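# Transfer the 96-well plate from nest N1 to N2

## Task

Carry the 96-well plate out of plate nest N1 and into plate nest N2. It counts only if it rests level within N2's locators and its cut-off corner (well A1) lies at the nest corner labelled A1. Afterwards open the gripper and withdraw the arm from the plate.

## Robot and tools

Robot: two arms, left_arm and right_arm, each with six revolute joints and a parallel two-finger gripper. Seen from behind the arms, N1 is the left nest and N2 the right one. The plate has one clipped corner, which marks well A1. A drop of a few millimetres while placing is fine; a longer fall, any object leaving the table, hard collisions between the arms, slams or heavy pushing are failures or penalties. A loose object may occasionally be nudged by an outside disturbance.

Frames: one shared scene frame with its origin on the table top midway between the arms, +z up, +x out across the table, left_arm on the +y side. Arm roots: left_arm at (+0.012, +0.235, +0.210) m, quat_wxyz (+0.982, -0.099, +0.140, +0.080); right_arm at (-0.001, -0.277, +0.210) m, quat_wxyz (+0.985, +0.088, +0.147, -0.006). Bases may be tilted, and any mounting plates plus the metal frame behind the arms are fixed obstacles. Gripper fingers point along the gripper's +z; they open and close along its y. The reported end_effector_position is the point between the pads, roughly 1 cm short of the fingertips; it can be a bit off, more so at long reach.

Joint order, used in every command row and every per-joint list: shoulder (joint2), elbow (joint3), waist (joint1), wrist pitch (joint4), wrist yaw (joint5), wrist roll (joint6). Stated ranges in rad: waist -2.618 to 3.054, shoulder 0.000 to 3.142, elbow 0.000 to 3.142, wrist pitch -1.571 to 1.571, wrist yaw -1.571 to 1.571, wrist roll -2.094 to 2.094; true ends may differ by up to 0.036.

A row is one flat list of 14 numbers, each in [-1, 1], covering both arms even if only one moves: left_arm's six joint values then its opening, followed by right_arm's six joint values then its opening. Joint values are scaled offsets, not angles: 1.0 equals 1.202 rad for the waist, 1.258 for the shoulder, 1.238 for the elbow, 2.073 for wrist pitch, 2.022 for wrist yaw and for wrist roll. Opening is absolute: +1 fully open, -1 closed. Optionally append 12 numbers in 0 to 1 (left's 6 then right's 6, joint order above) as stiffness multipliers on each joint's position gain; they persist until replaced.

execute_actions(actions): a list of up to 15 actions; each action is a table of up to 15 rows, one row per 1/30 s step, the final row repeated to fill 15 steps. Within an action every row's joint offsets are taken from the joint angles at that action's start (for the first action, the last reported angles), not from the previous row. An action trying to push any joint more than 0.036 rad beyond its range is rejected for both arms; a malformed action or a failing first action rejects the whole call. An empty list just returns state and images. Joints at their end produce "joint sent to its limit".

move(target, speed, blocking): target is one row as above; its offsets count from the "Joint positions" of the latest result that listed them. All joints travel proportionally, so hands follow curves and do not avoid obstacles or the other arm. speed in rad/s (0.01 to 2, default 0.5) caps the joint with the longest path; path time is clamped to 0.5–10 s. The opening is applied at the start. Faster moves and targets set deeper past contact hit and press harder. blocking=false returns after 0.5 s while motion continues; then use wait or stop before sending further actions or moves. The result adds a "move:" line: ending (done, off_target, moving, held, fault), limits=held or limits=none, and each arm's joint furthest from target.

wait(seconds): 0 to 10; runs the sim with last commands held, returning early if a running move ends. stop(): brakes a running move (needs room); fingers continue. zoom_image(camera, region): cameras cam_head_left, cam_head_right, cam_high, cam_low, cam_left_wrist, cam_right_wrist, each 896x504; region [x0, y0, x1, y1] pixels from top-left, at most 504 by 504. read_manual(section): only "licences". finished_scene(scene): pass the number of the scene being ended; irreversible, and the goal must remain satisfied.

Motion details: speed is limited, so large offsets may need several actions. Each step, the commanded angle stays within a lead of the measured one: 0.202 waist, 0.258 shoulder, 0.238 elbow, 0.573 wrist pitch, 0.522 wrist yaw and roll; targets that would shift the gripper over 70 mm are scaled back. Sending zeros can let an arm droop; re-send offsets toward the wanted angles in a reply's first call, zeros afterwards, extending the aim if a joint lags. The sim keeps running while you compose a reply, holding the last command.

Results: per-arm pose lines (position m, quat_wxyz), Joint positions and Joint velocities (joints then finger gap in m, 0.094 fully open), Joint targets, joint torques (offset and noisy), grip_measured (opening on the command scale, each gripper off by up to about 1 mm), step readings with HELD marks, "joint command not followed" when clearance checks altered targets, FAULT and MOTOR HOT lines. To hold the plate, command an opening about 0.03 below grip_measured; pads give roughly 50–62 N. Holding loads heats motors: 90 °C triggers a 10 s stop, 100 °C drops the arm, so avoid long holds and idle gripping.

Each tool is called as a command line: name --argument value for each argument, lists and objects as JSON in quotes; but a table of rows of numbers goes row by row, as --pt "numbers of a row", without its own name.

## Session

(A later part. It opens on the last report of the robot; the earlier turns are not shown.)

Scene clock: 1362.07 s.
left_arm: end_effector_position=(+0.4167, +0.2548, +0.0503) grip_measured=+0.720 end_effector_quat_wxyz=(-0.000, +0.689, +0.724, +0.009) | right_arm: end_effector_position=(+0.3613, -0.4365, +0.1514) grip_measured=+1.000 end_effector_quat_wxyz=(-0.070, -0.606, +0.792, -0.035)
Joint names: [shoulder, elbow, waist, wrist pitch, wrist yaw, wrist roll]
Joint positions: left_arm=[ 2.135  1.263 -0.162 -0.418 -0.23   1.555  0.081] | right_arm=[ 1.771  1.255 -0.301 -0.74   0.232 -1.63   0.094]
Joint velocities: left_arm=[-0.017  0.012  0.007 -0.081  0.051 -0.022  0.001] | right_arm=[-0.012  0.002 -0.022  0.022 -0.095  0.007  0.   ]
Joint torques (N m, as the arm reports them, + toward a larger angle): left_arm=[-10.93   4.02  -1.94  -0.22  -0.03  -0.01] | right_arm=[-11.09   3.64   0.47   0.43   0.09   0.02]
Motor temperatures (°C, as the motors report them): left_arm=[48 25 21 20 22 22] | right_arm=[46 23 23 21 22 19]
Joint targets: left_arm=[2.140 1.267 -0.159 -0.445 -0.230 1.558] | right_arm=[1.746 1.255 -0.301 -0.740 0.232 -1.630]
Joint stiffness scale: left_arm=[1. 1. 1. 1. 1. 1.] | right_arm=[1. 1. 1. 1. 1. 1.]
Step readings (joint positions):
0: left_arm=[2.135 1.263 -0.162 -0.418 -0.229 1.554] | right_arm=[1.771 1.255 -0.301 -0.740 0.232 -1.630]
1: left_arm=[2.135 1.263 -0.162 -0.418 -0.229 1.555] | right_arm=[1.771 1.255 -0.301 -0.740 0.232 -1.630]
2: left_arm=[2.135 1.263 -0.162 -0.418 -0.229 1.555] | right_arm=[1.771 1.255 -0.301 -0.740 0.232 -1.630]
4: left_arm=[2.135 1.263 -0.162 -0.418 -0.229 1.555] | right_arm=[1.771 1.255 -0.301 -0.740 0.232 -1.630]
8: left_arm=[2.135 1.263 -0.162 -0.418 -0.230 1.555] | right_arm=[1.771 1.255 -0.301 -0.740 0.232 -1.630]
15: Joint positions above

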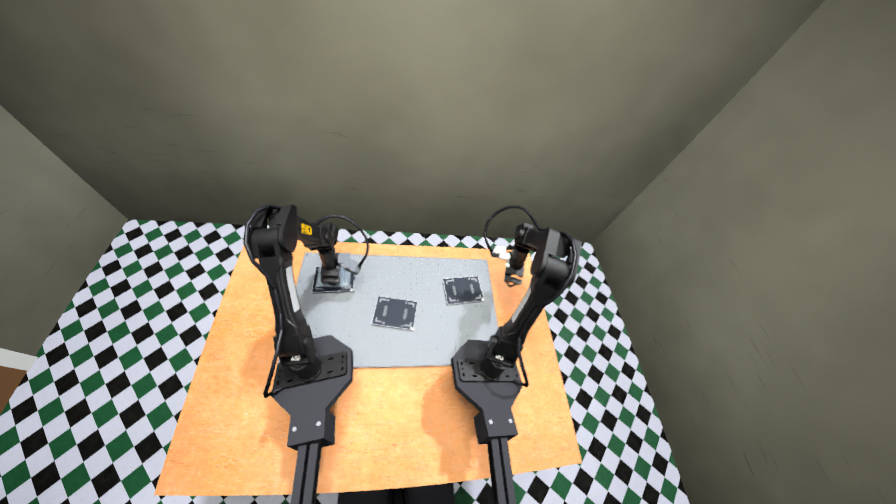

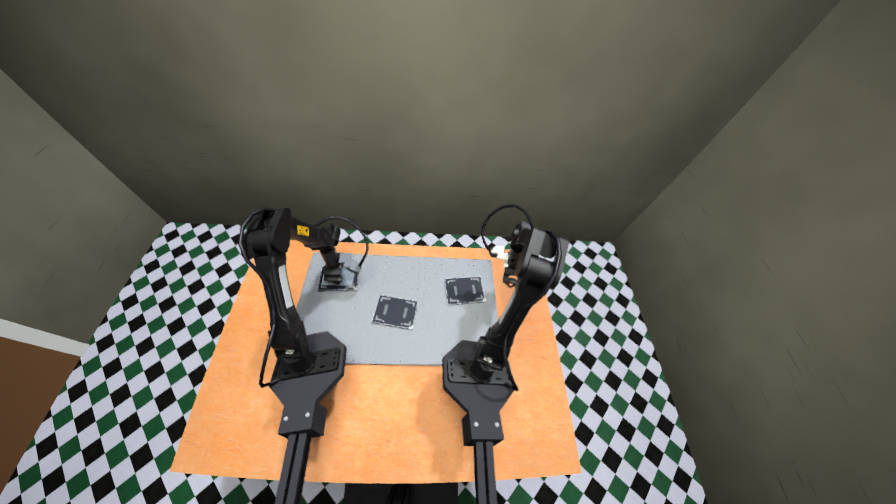

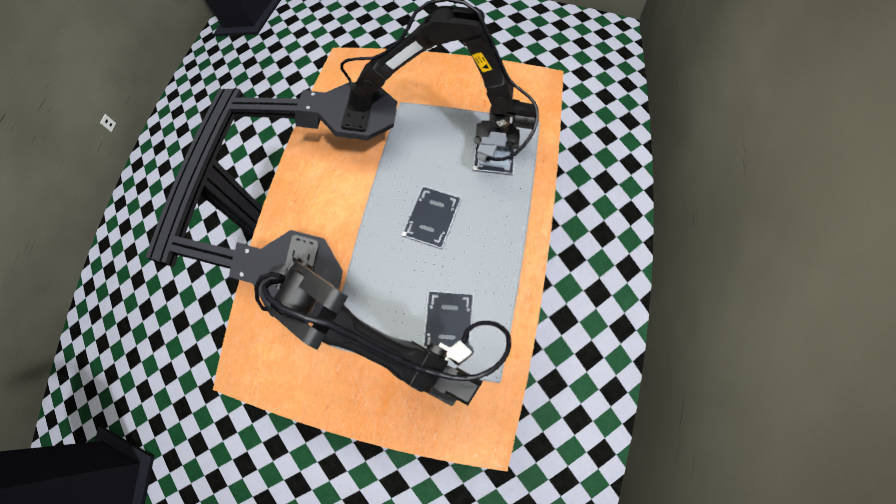

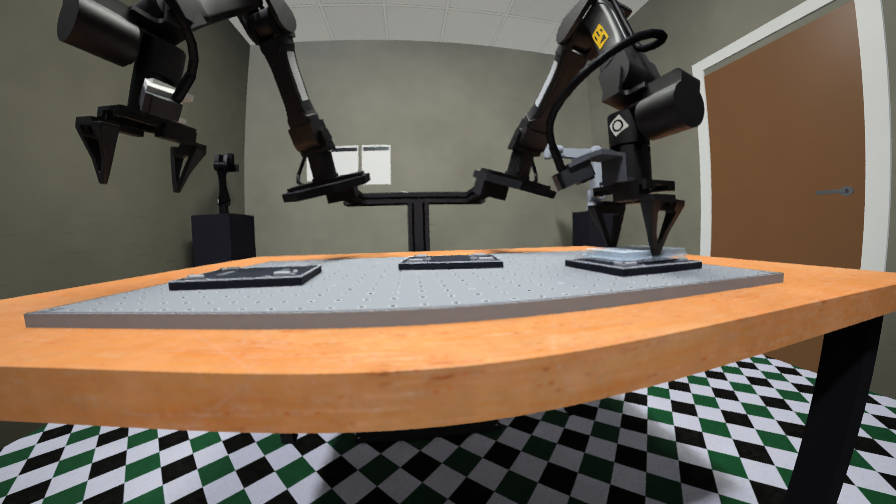

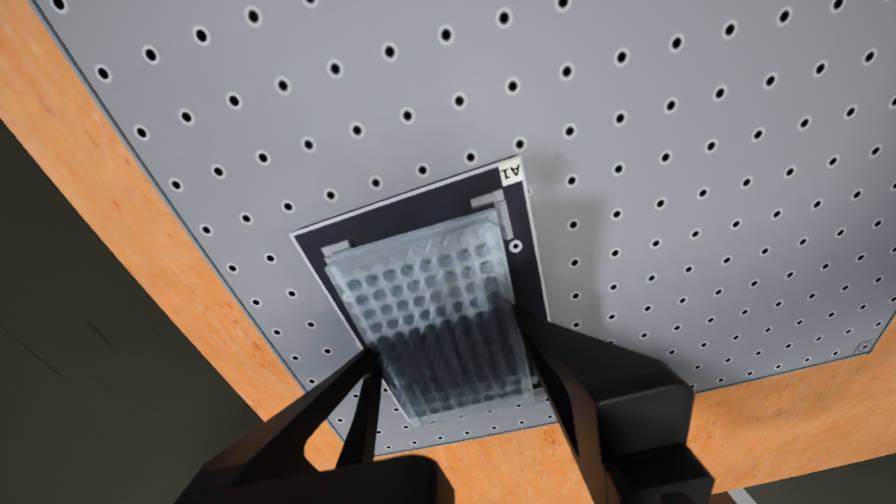

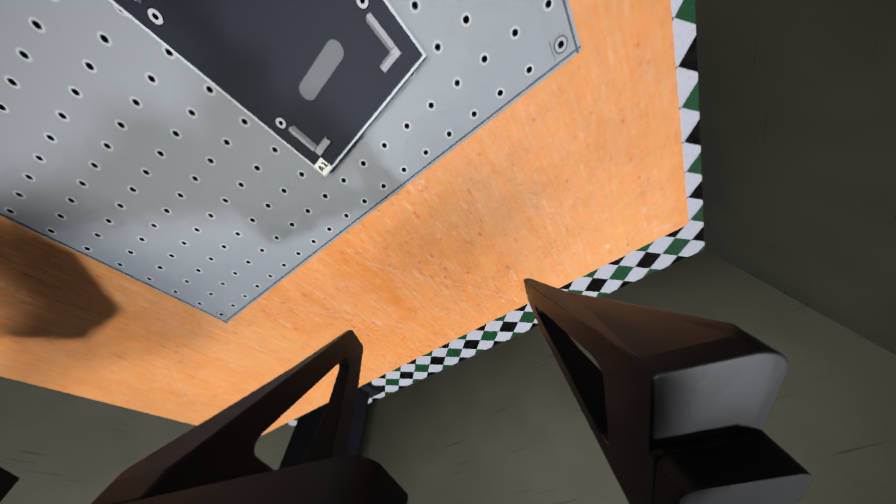

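execute_actions --actions '[[[0.008,0.003,0.0025,-0.006,0,0.0015,0.69,-0.02,0,0,0,0,0,1],[0.009,0.003,0.0025,-0.004,0,0.0015,0.69,-0.02,0,0,0,0,0,1],[0.010,0.003,0.0025,-0.002,0,0.0015,0.69,-0.02,0,0,0,0,0,1],[0.011,0.003,0.0025,0,0,0.0015,0.69,-0.02,0,0,0,0,0,1],[0.012,0.003,0.0025,0,0,0.0015,0.69,-0.02,0,0,0,0,0,1],[0.013,0.003,0.0025,0,0,0.0015,0.69,-0.02,0,0,0,0,0,1],[0.014,0.003,0.0025,0,0,0.0015,0.69,-0.02,0,0,0,0,0,1],[0.015,0.003,0.0025,0,0,0.0015,0.69,-0.02,0,0,0,0,0,1],[0.016,0.003,0.0025,0,0,0.0015,0.69,-0.02,0,0,0,0,0,1]]]'

Scene clock: 1409.43 s.
left_arm: end_effector_position=(+0.4168, +0.2548, +0.0503) grip_measured=+0.720 end_effector_quat_wxyz=(-0.000, +0.690, +0.724, +0.009) | right_arm: end_effector_position=(+0.3613, -0.4365, +0.1514) grip_measured=+1.000 end_effector_quat_wxyz=(-0.070, -0.606, +0.792, -0.035)
Joint names: [shoulder, elbow, waist, wrist pitch, wrist yaw, wrist roll]
Joint positions: left_arm=[ 2.135  1.263 -0.162 -0.418 -0.23   1.555  0.081] | right_arm=[ 1.771  1.255 -0.301 -0.74   0.232 -1.63   0.094]
Joint velocities: left_arm=[-0.002  0.007 -0.007  0.007  0.11  -0.022  0.   ] | right_arm=[ 0.007  0.012 -0.007  0.022  0.037 -0.037  0.   ]
Joint torques (N m, as the arm reports them, + toward a larger angle): left_arm=[-9.68  4.01 -1.93  0.02 -0.03 -0.01] | right_arm=[-11.07   3.59   0.44   0.44   0.1    0.02]
Motor temperatures (°C, as the motors report them): left_arm=[48 25 21 20 22 22] | right_arm=[46 23 23 21 22 19]
Joint targets: left_arm=[2.155 1.267 -0.159 -0.418 -0.230 1.558] | right_arm=[1.746 1.255 -0.301 -0.740 0.232 -1.630]
Joint stiffness scale: left_arm=[1. 1. 1. 1. 1. 1.] | right_arm=[1. 1. 1. 1. 1. 1.]
Step readings (joint positions):
0: left_arm=[2.135 1.263 -0.162 -0.418 -0.230 1.555] | right_arm=[1.771 1.255 -0.301 -0.740 0.232 -1.630]
1: left_arm=[2.135 1.263 -0.162 -0.418 -0.230 1.555] | right_arm=[1.771 1.255 -0.301 -0.740 0.232 -1.630]
2: left_arm=[2.135 1.263 -0.162 -0.418 -0.230 1.555] | right_arm=[1.771 1.255 -0.301 -0.740 0.232 -1.630]
4: left_arm=[2.135 1.263 -0.162 -0.418 -0.230 1.555] | right_arm=[1.771 1.255 -0.301 -0.740 0.232 -1.630]
8: left_arm=[2.135 1.263 -0.162 -0.418 -0.230 1.555] | right_arm=[1.771 1.255 -0.301 -0.740 0.232 -1.630]
15: Joint positions above

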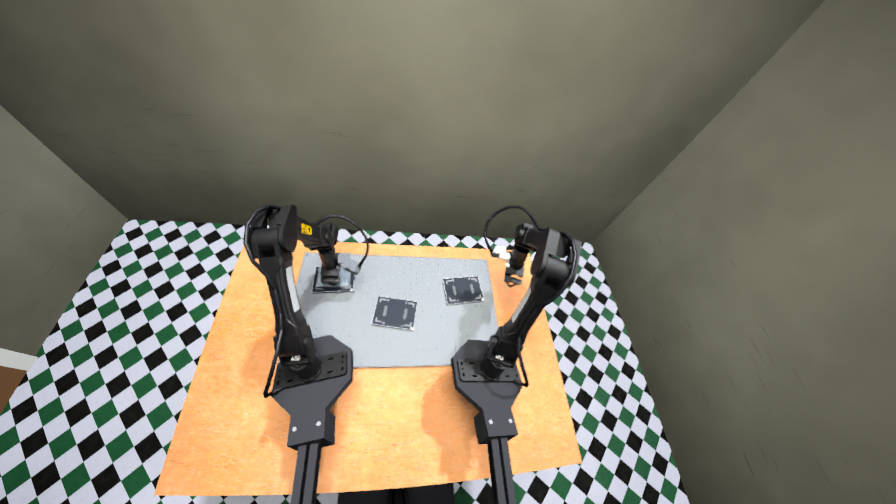

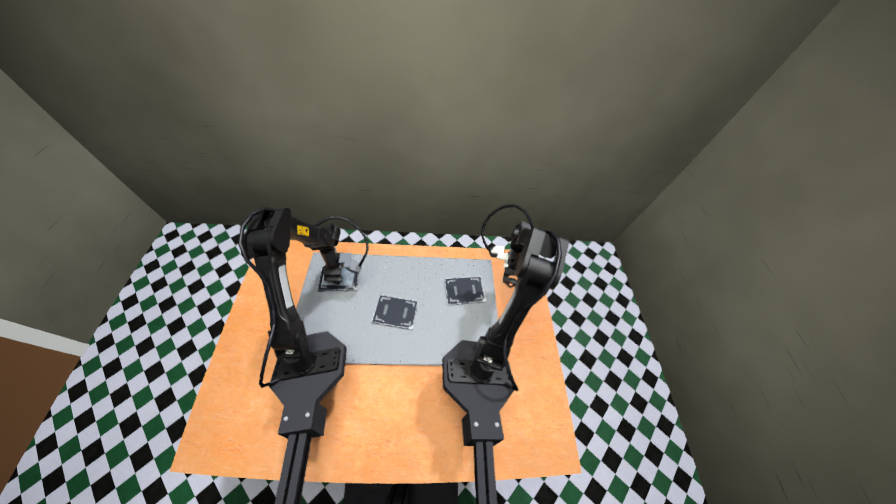

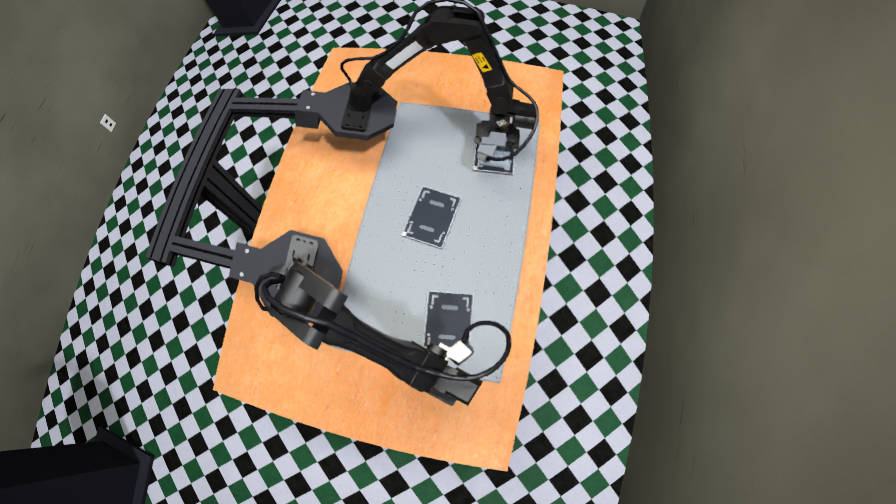

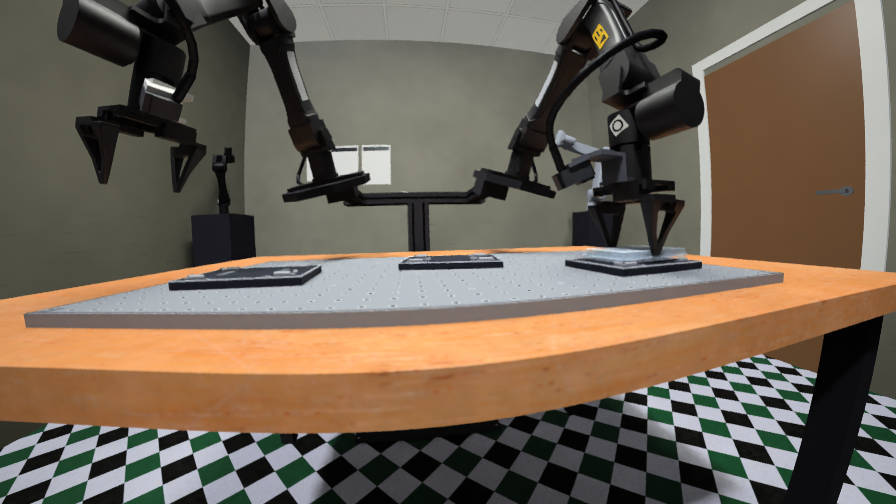

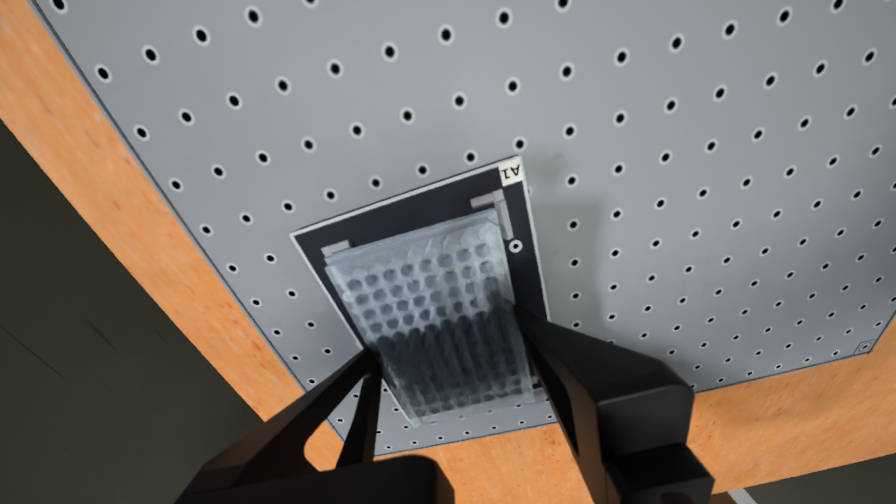

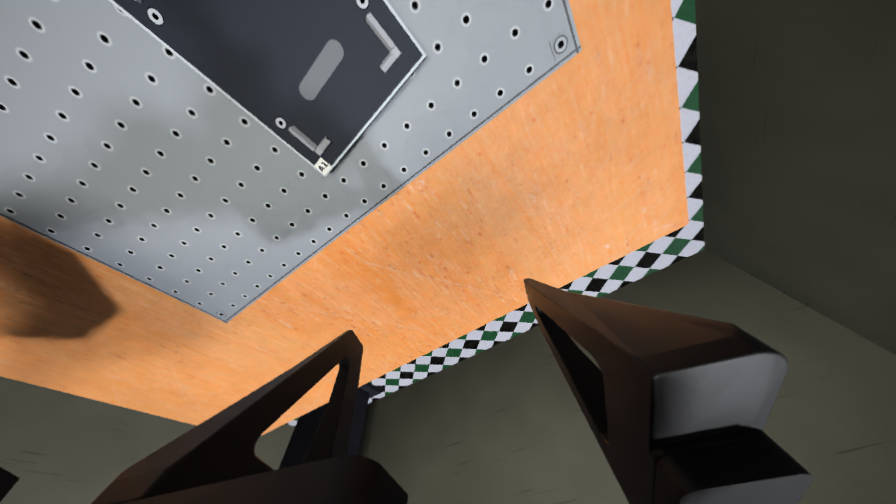

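zoom_image --camera "cam_low" --region '[655, 240, 715, 280]'

zoom_image --camera "cam_high" --region '[465, 120, 535, 185]'

zoom_image --camera "cam_head_left" --region '[305, 255, 365, 300]'

Region (655, 240, 715, 280) of cam_low's 896x504 image, scaled by 8.400, with more detail than that image has.

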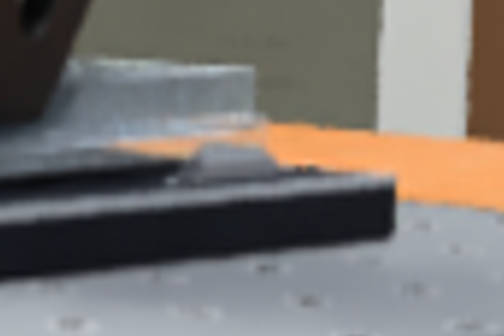

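Region (465, 120, 535, 185) of cam_high's 896x504 image, scaled by 7.200, with more detail than that image has; it fills the top 468 rows of this view, and the rest is white.

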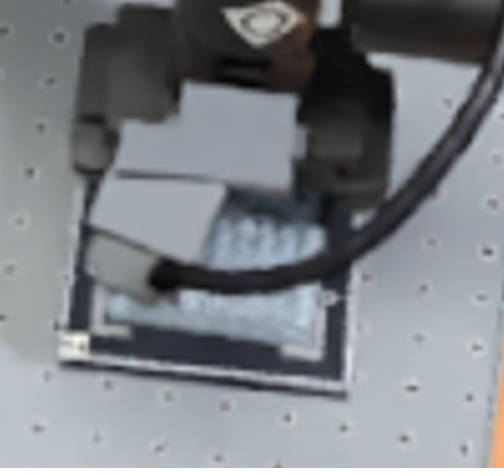

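Region (305, 255, 365, 300) of cam_head_left's 896x504 image, scaled by 8.400, with more detail than that image has; it fills the top 378 rows of this view, and the rest is white.

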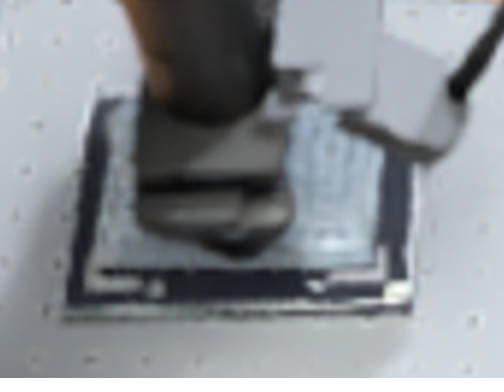

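move --target '[-0.024,0.003,0.002,-0.014,0,0.0015,0.69,-0.02,0,0,0,0,0,1]' --speed 0.02

Scene clock: 1436.50 s.
left_arm: end_effector_position=(+0.4163, +0.2551, +0.0519) grip_measured=+0.720 end_effector_quat_wxyz=(-0.001, +0.690, +0.724, +0.008) | right_arm: end_effector_position=(+0.3613, -0.4365, +0.1514) grip_measured=+1.000 end_effector_quat_wxyz=(-0.070, -0.606, +0.792, -0.035)
Joint names: [shoulder, elbow, waist, wrist pitch, wrist yaw, wrist roll]
Joint positions: left_arm=[ 2.131  1.263 -0.162 -0.425 -0.23   1.555  0.081] | right_arm=[ 1.771  1.255 -0.301 -0.74   0.232 -1.63   0.094]
Joint velocities: left_arm=[ 0.017 -0.007 -0.022  0.007  0.007  0.022 -0.   ] | right_arm=[ 0.017  0.012 -0.007 -0.007 -0.007 -0.037  0.   ]
Joint torques (N m, as the arm reports them, + toward a larger angle): left_arm=[-13.45   4.03  -1.99  -0.18  -0.03  -0.01] | right_arm=[-11.07   3.59   0.43   0.43   0.09   0.03]
Motor temperatures (°C, as the motors report them): left_arm=[47 25 21 20 22 22] | right_arm=[46 23 23 21 22 19]
Joint targets: left_arm=[2.105 1.267 -0.159 -0.447 -0.230 1.558] | right_arm=[1.746 1.255 -0.301 -0.740 0.232 -1.630]
Joint stiffness scale: left_arm=[1. 1. 1. 1. 1. 1.] | right_arm=[1. 1. 1. 1. 1. 1.]
move: off_target (left_arm, right_arm); limits=none; left_arm: farthest joint: the shoulder, 0.026 radians from its target (0.030 radians at the start); right_arm: farthest joint: the shoulder, 0.026 radians from its target (0.026 radians at the start)

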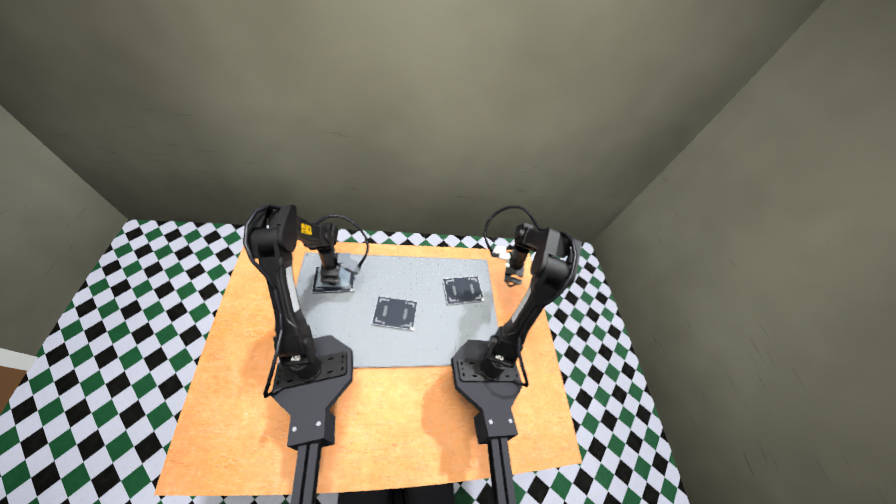

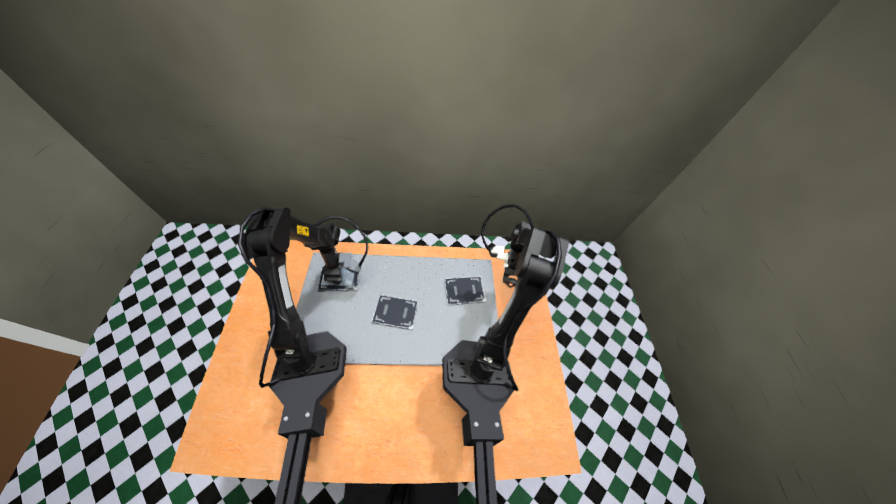

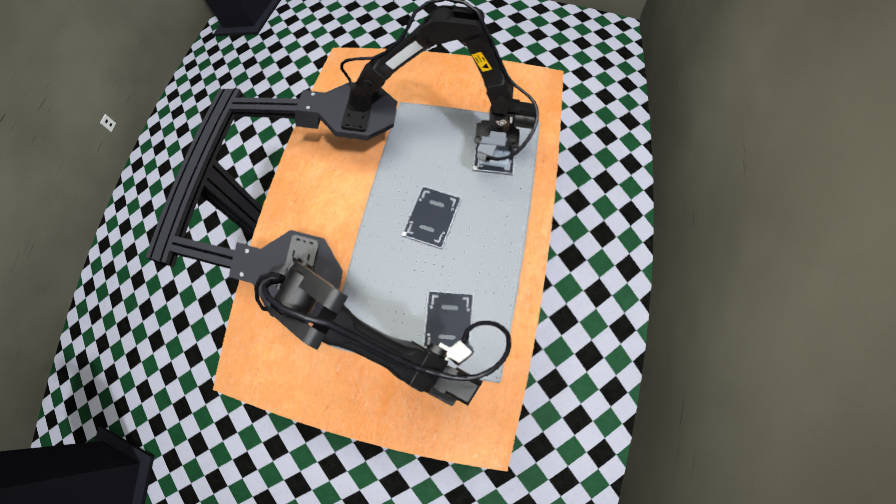

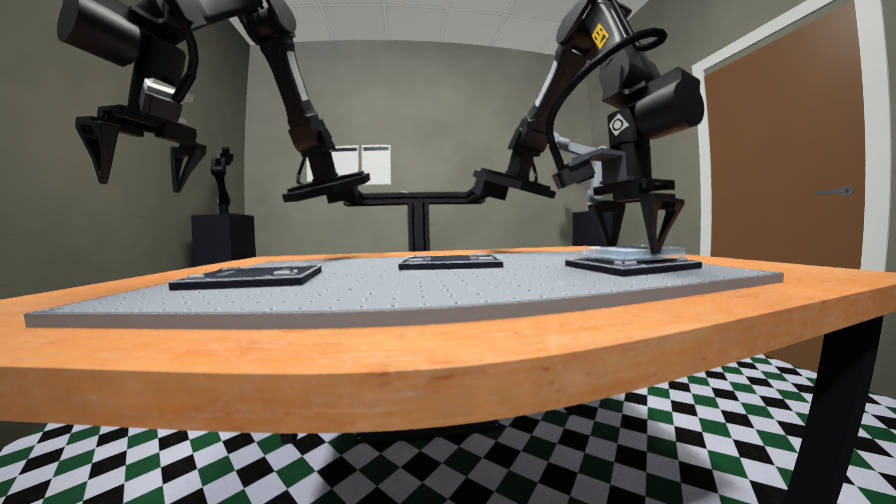

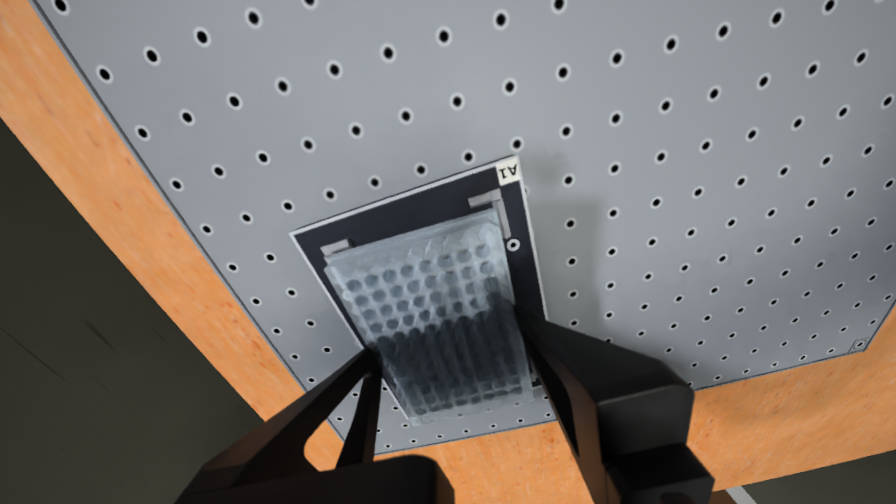

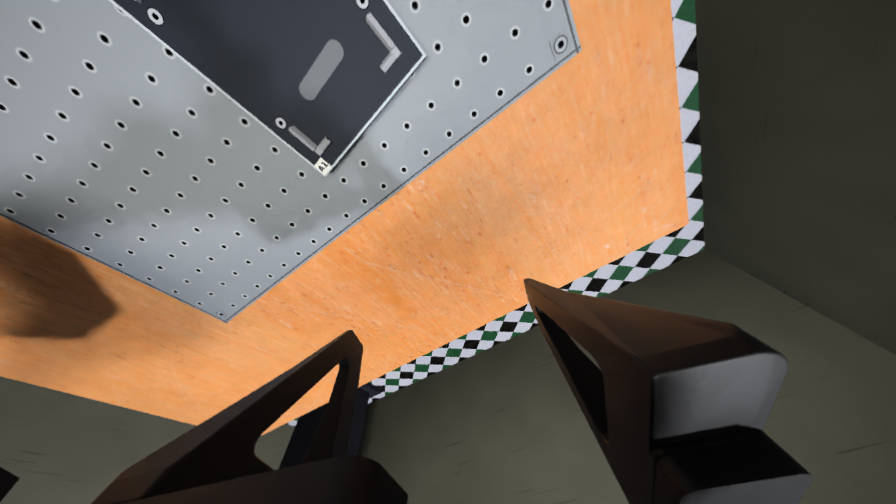

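zoom_image --camera "cam_low" --region '[560, 235, 715, 285]'

zoom_image --camera "cam_left_wrist" --region '[290, 160, 560, 440]'

Region (560, 235, 715, 285) of cam_low's 896x504 image, scaled by 3.252, with more detail than that image has; it fills the top 163 rows of this view, and the rest is white.

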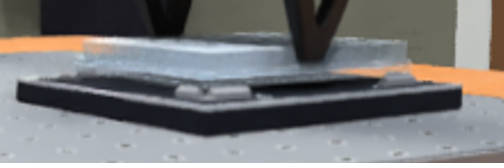

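Region (290, 160, 560, 440) of cam_left_wrist's 896x504 image, scaled by 1.800, with more detail than that image has; it fills the left 486 columns of this view, and the rest is white.

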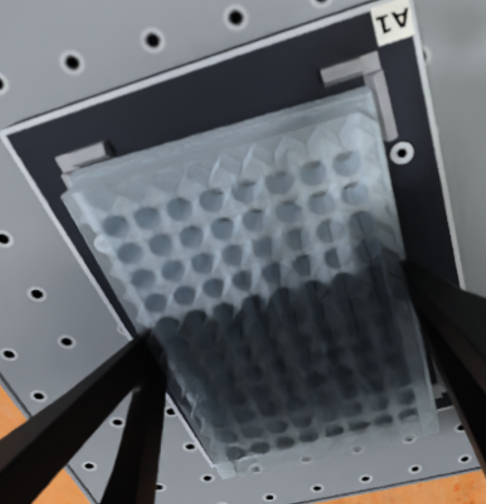

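zoom_image --camera "cam_head_left" --region '[310, 262, 362, 296]'

zoom_image --camera "cam_head_right" --region '[312, 258, 364, 292]'

zoom_image --camera "cam_left_wrist" --region '[480, 320, 580, 420]'

Region (310, 262, 362, 296) of cam_head_left's 896x504 image, scaled by 9.692, with more detail than that image has; it fills the top 330 rows of this view, and the rest is white.

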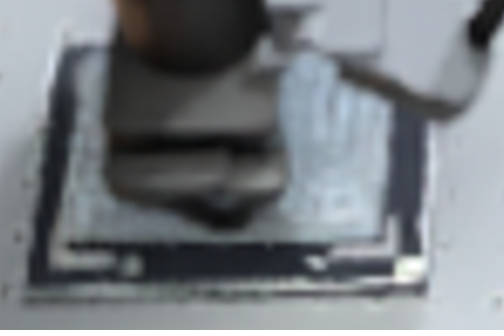

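Region (312, 258, 364, 292) of cam_head_right's 896x504 image, scaled by 9.692, with more detail than that image has; it fills the top 330 rows of this view, and the rest is white.

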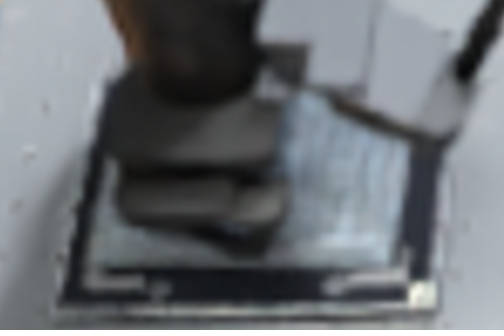

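Region (480, 320, 580, 420) of cam_left_wrist's 896x504 image, scaled by 5.040, with more detail than that image has.

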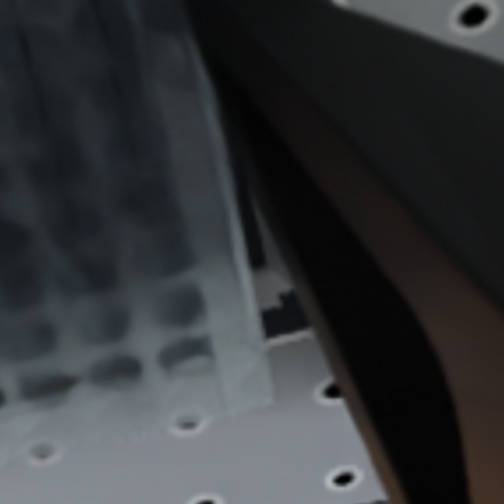

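zoom_image --camera "cam_left_wrist" --region '[290, 210, 390, 310]'

zoom_image --camera "cam_left_wrist" --region '[450, 170, 550, 270]'

Region (290, 210, 390, 310) of cam_left_wrist's 896x504 image, scaled by 5.040, with more detail than that image has.

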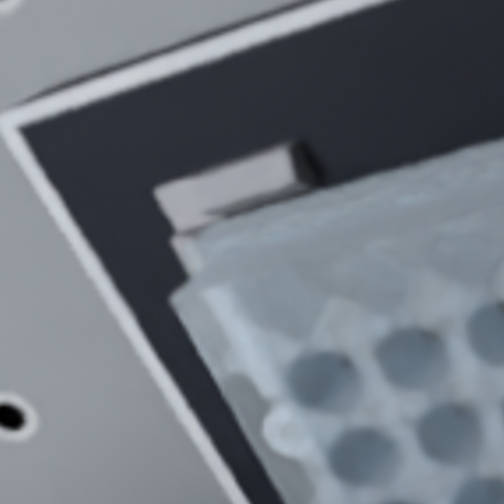

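Region (450, 170, 550, 270) of cam_left_wrist's 896x504 image, scaled by 5.040, with more detail than that image has.

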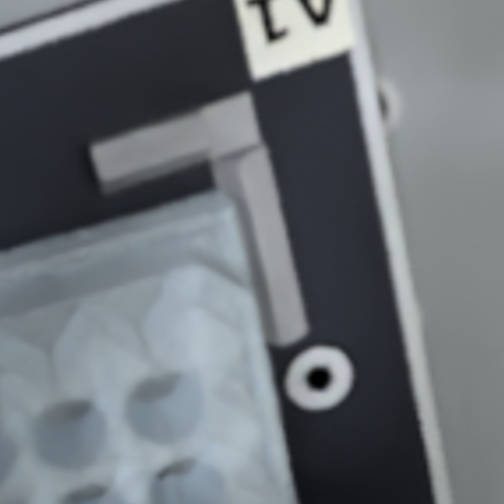

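execute_actions --actions '[[[-0.018,0.003,0.0025,-0.0106,0,0.0015,0.69,-0.02,0,0,0,0,0,1],[-0.016,0.003,0.0025,-0.011,0,0.0015,0.69,-0.02,0,0,0,0,0,1],[-0.014,0.003,0.0025,-0.0114,0,0.0015,0.69,-0.02,0,0,0,0,0,1],[-0.012,0.003,0.0025,-0.0118,0,0.0015,0.69,-0.02,0,0,0,0,0,1],[-0.012,0.003,0.0025,-0.0122,0,0.0015,0.69,-0.02,0,0,0,0,0,1],[-0.012,0.003,0.0025,-0.0126,0,0.0015,0.69,-0.02,0,0,0,0,0,1],[-0.012,0.003,0.0025,-0.013,0,0.0015,0.69,-0.02,0,0,0,0,0,1],[-0.012,0.003,0.0025,-0.0135,0,0.0015,0.69,-0.02,0,0,0,0,0,1]]]'

Scene clock: 1485.97 s.
left_arm: end_effector_position=(+0.4153, +0.2551, +0.0519) grip_measured=+0.720 end_effector_quat_wxyz=(-0.002, +0.690, +0.724, +0.007) | right_arm: end_effector_position=(+0.3613, -0.4365, +0.1514) grip_measured=+1.000 end_effector_quat_wxyz=(-0.070, -0.606, +0.792, -0.035)
Joint names: [shoulder, elbow, waist, wrist pitch, wrist yaw, wrist roll]
Joint positions: left_arm=[ 2.131  1.263 -0.162 -0.429 -0.23   1.555  0.081] | right_arm=[ 1.771  1.255 -0.301 -0.74   0.232 -1.63   0.094]
Joint velocities: left_arm=[-0.007 -0.012 -0.017 -0.007  0.007 -0.007 -0.   ] | right_arm=[ 0.002  0.012 -0.007 -0.051 -0.037 -0.022  0.   ]
Joint torques (N m, as the arm reports them, + toward a larger angle): left_arm=[-12.57   4.02  -1.94  -0.18  -0.04  -0.01] | right_arm=[-11.06   3.59   0.48   0.45   0.09   0.03]
Motor temperatures (°C, as the motors report them): left_arm=[53 25 21 20 22 22] | right_arm=[46 23 23 21 22 19]
Joint targets: left_arm=[2.116 1.267 -0.159 -0.453 -0.230 1.558] | right_arm=[1.746 1.255 -0.301 -0.740 0.232 -1.630]
Joint stiffness scale: left_arm=[1. 1. 1. 1. 1. 1.] | right_arm=[1. 1. 1. 1. 1. 1.]
Step readings (joint positions):
0: left_arm=[2.131 1.263 -0.162 -0.425 -0.230 1.555] | right_arm=[1.771 1.255 -0.301 -0.740 0.232 -1.630]
1: left_arm=[2.131 1.263 -0.162 -0.425 -0.230 1.555] | right_arm=[1.771 1.255 -0.301 -0.740 0.232 -1.630]
2: left_arm=[2.131 1.263 -0.162 -0.425 -0.230 1.555] | right_arm=[1.771 1.255 -0.301 -0.740 0.232 -1.630]
4: left_arm=[2.131 1.263 -0.162 -0.426 -0.230 1.555] | right_arm=[1.771 1.255 -0.301 -0.740 0.232 -1.630]
8: left_arm=[2.131 1.263 -0.162 -0.426 -0.230 1.555] | right_arm=[1.771 1.255 -0.301 -0.740 0.232 -1.630]
15: Joint positions above

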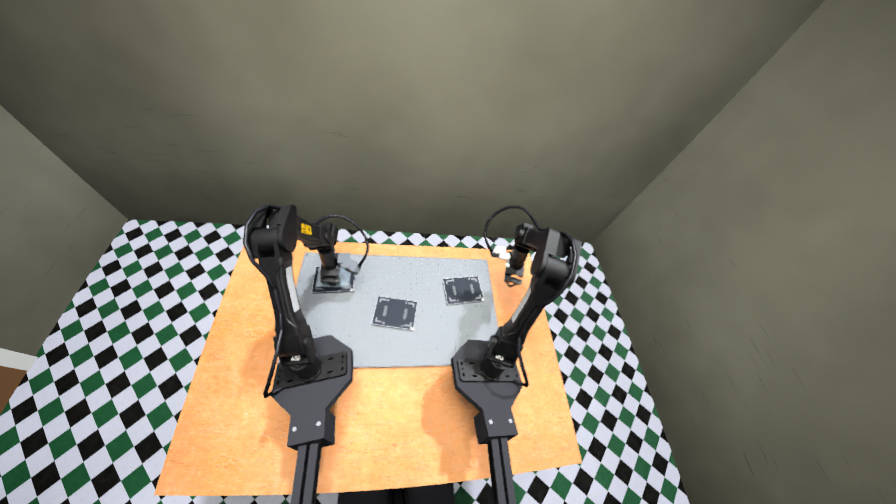

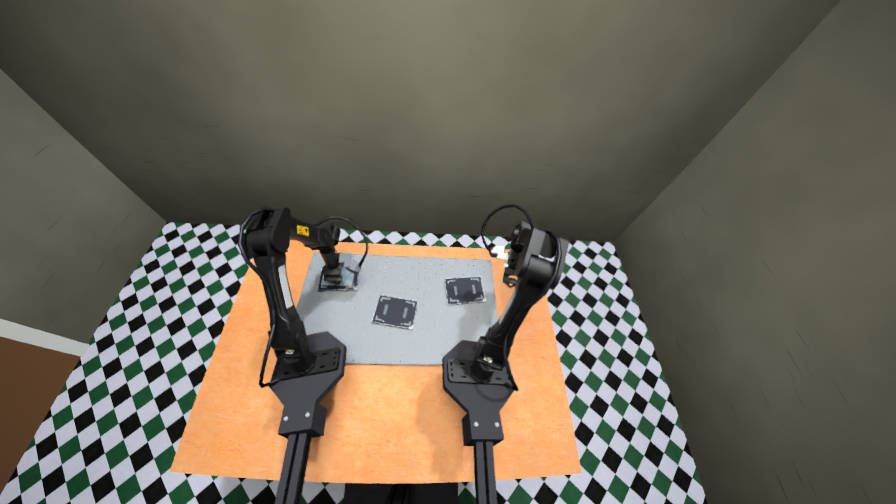

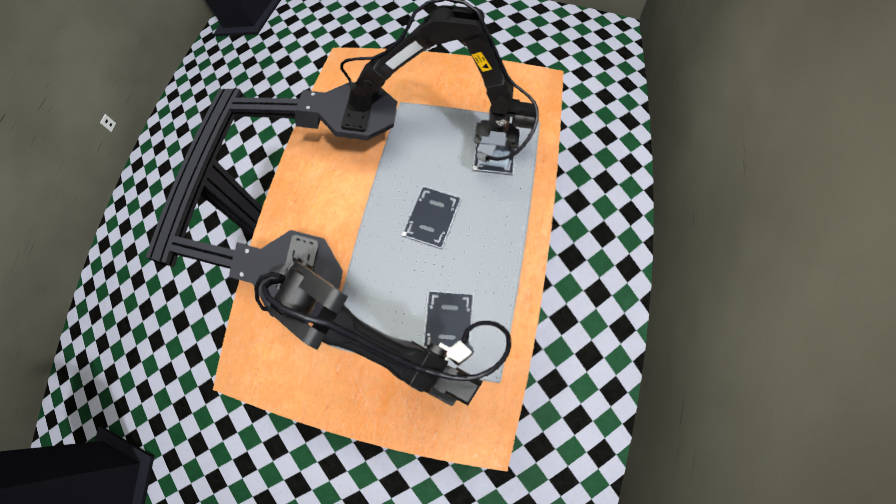

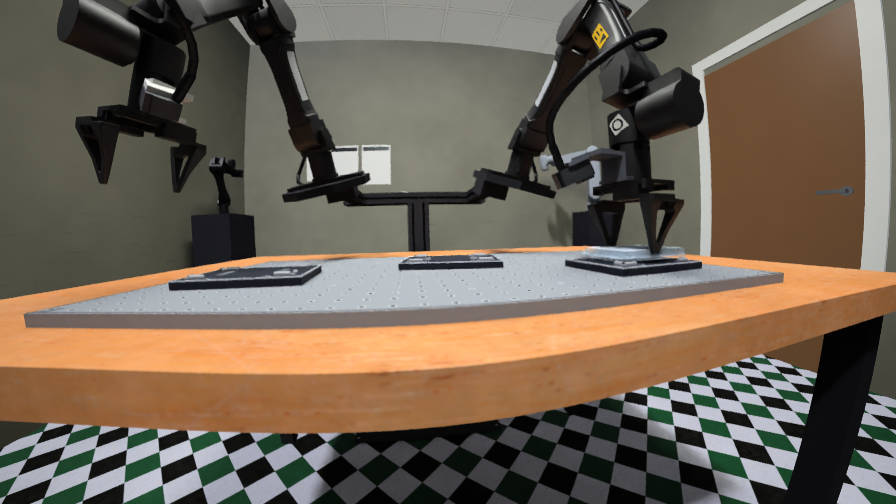

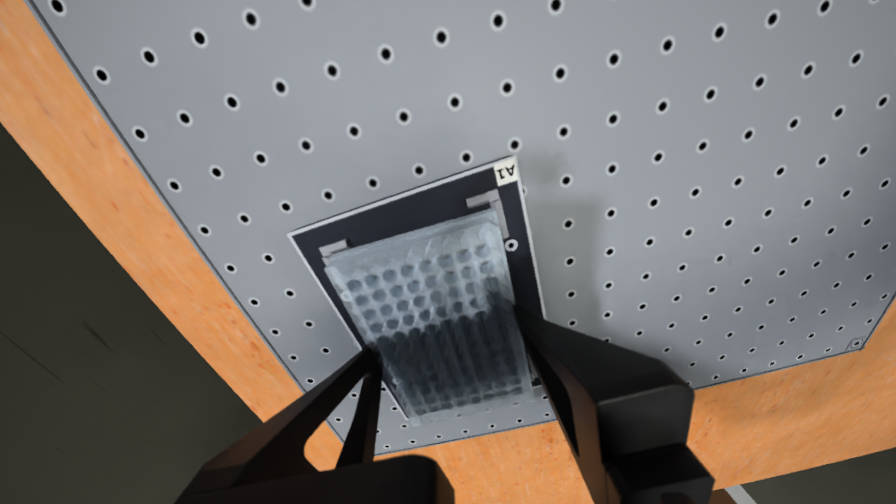

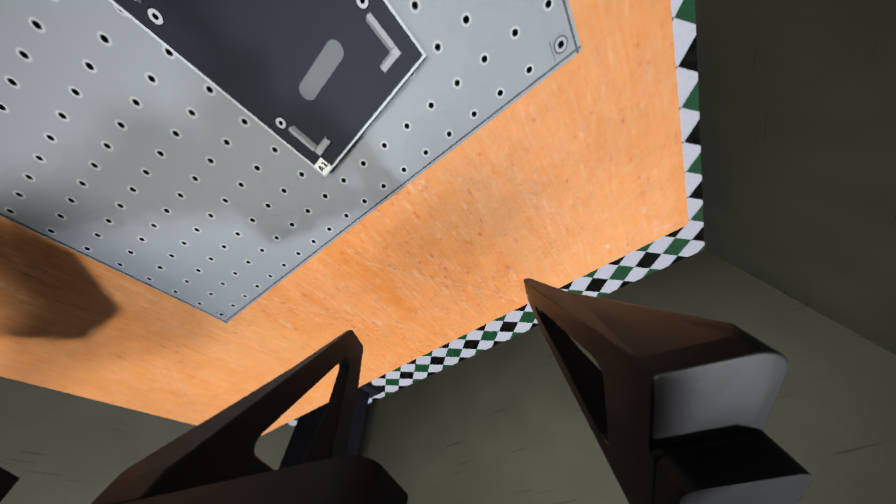

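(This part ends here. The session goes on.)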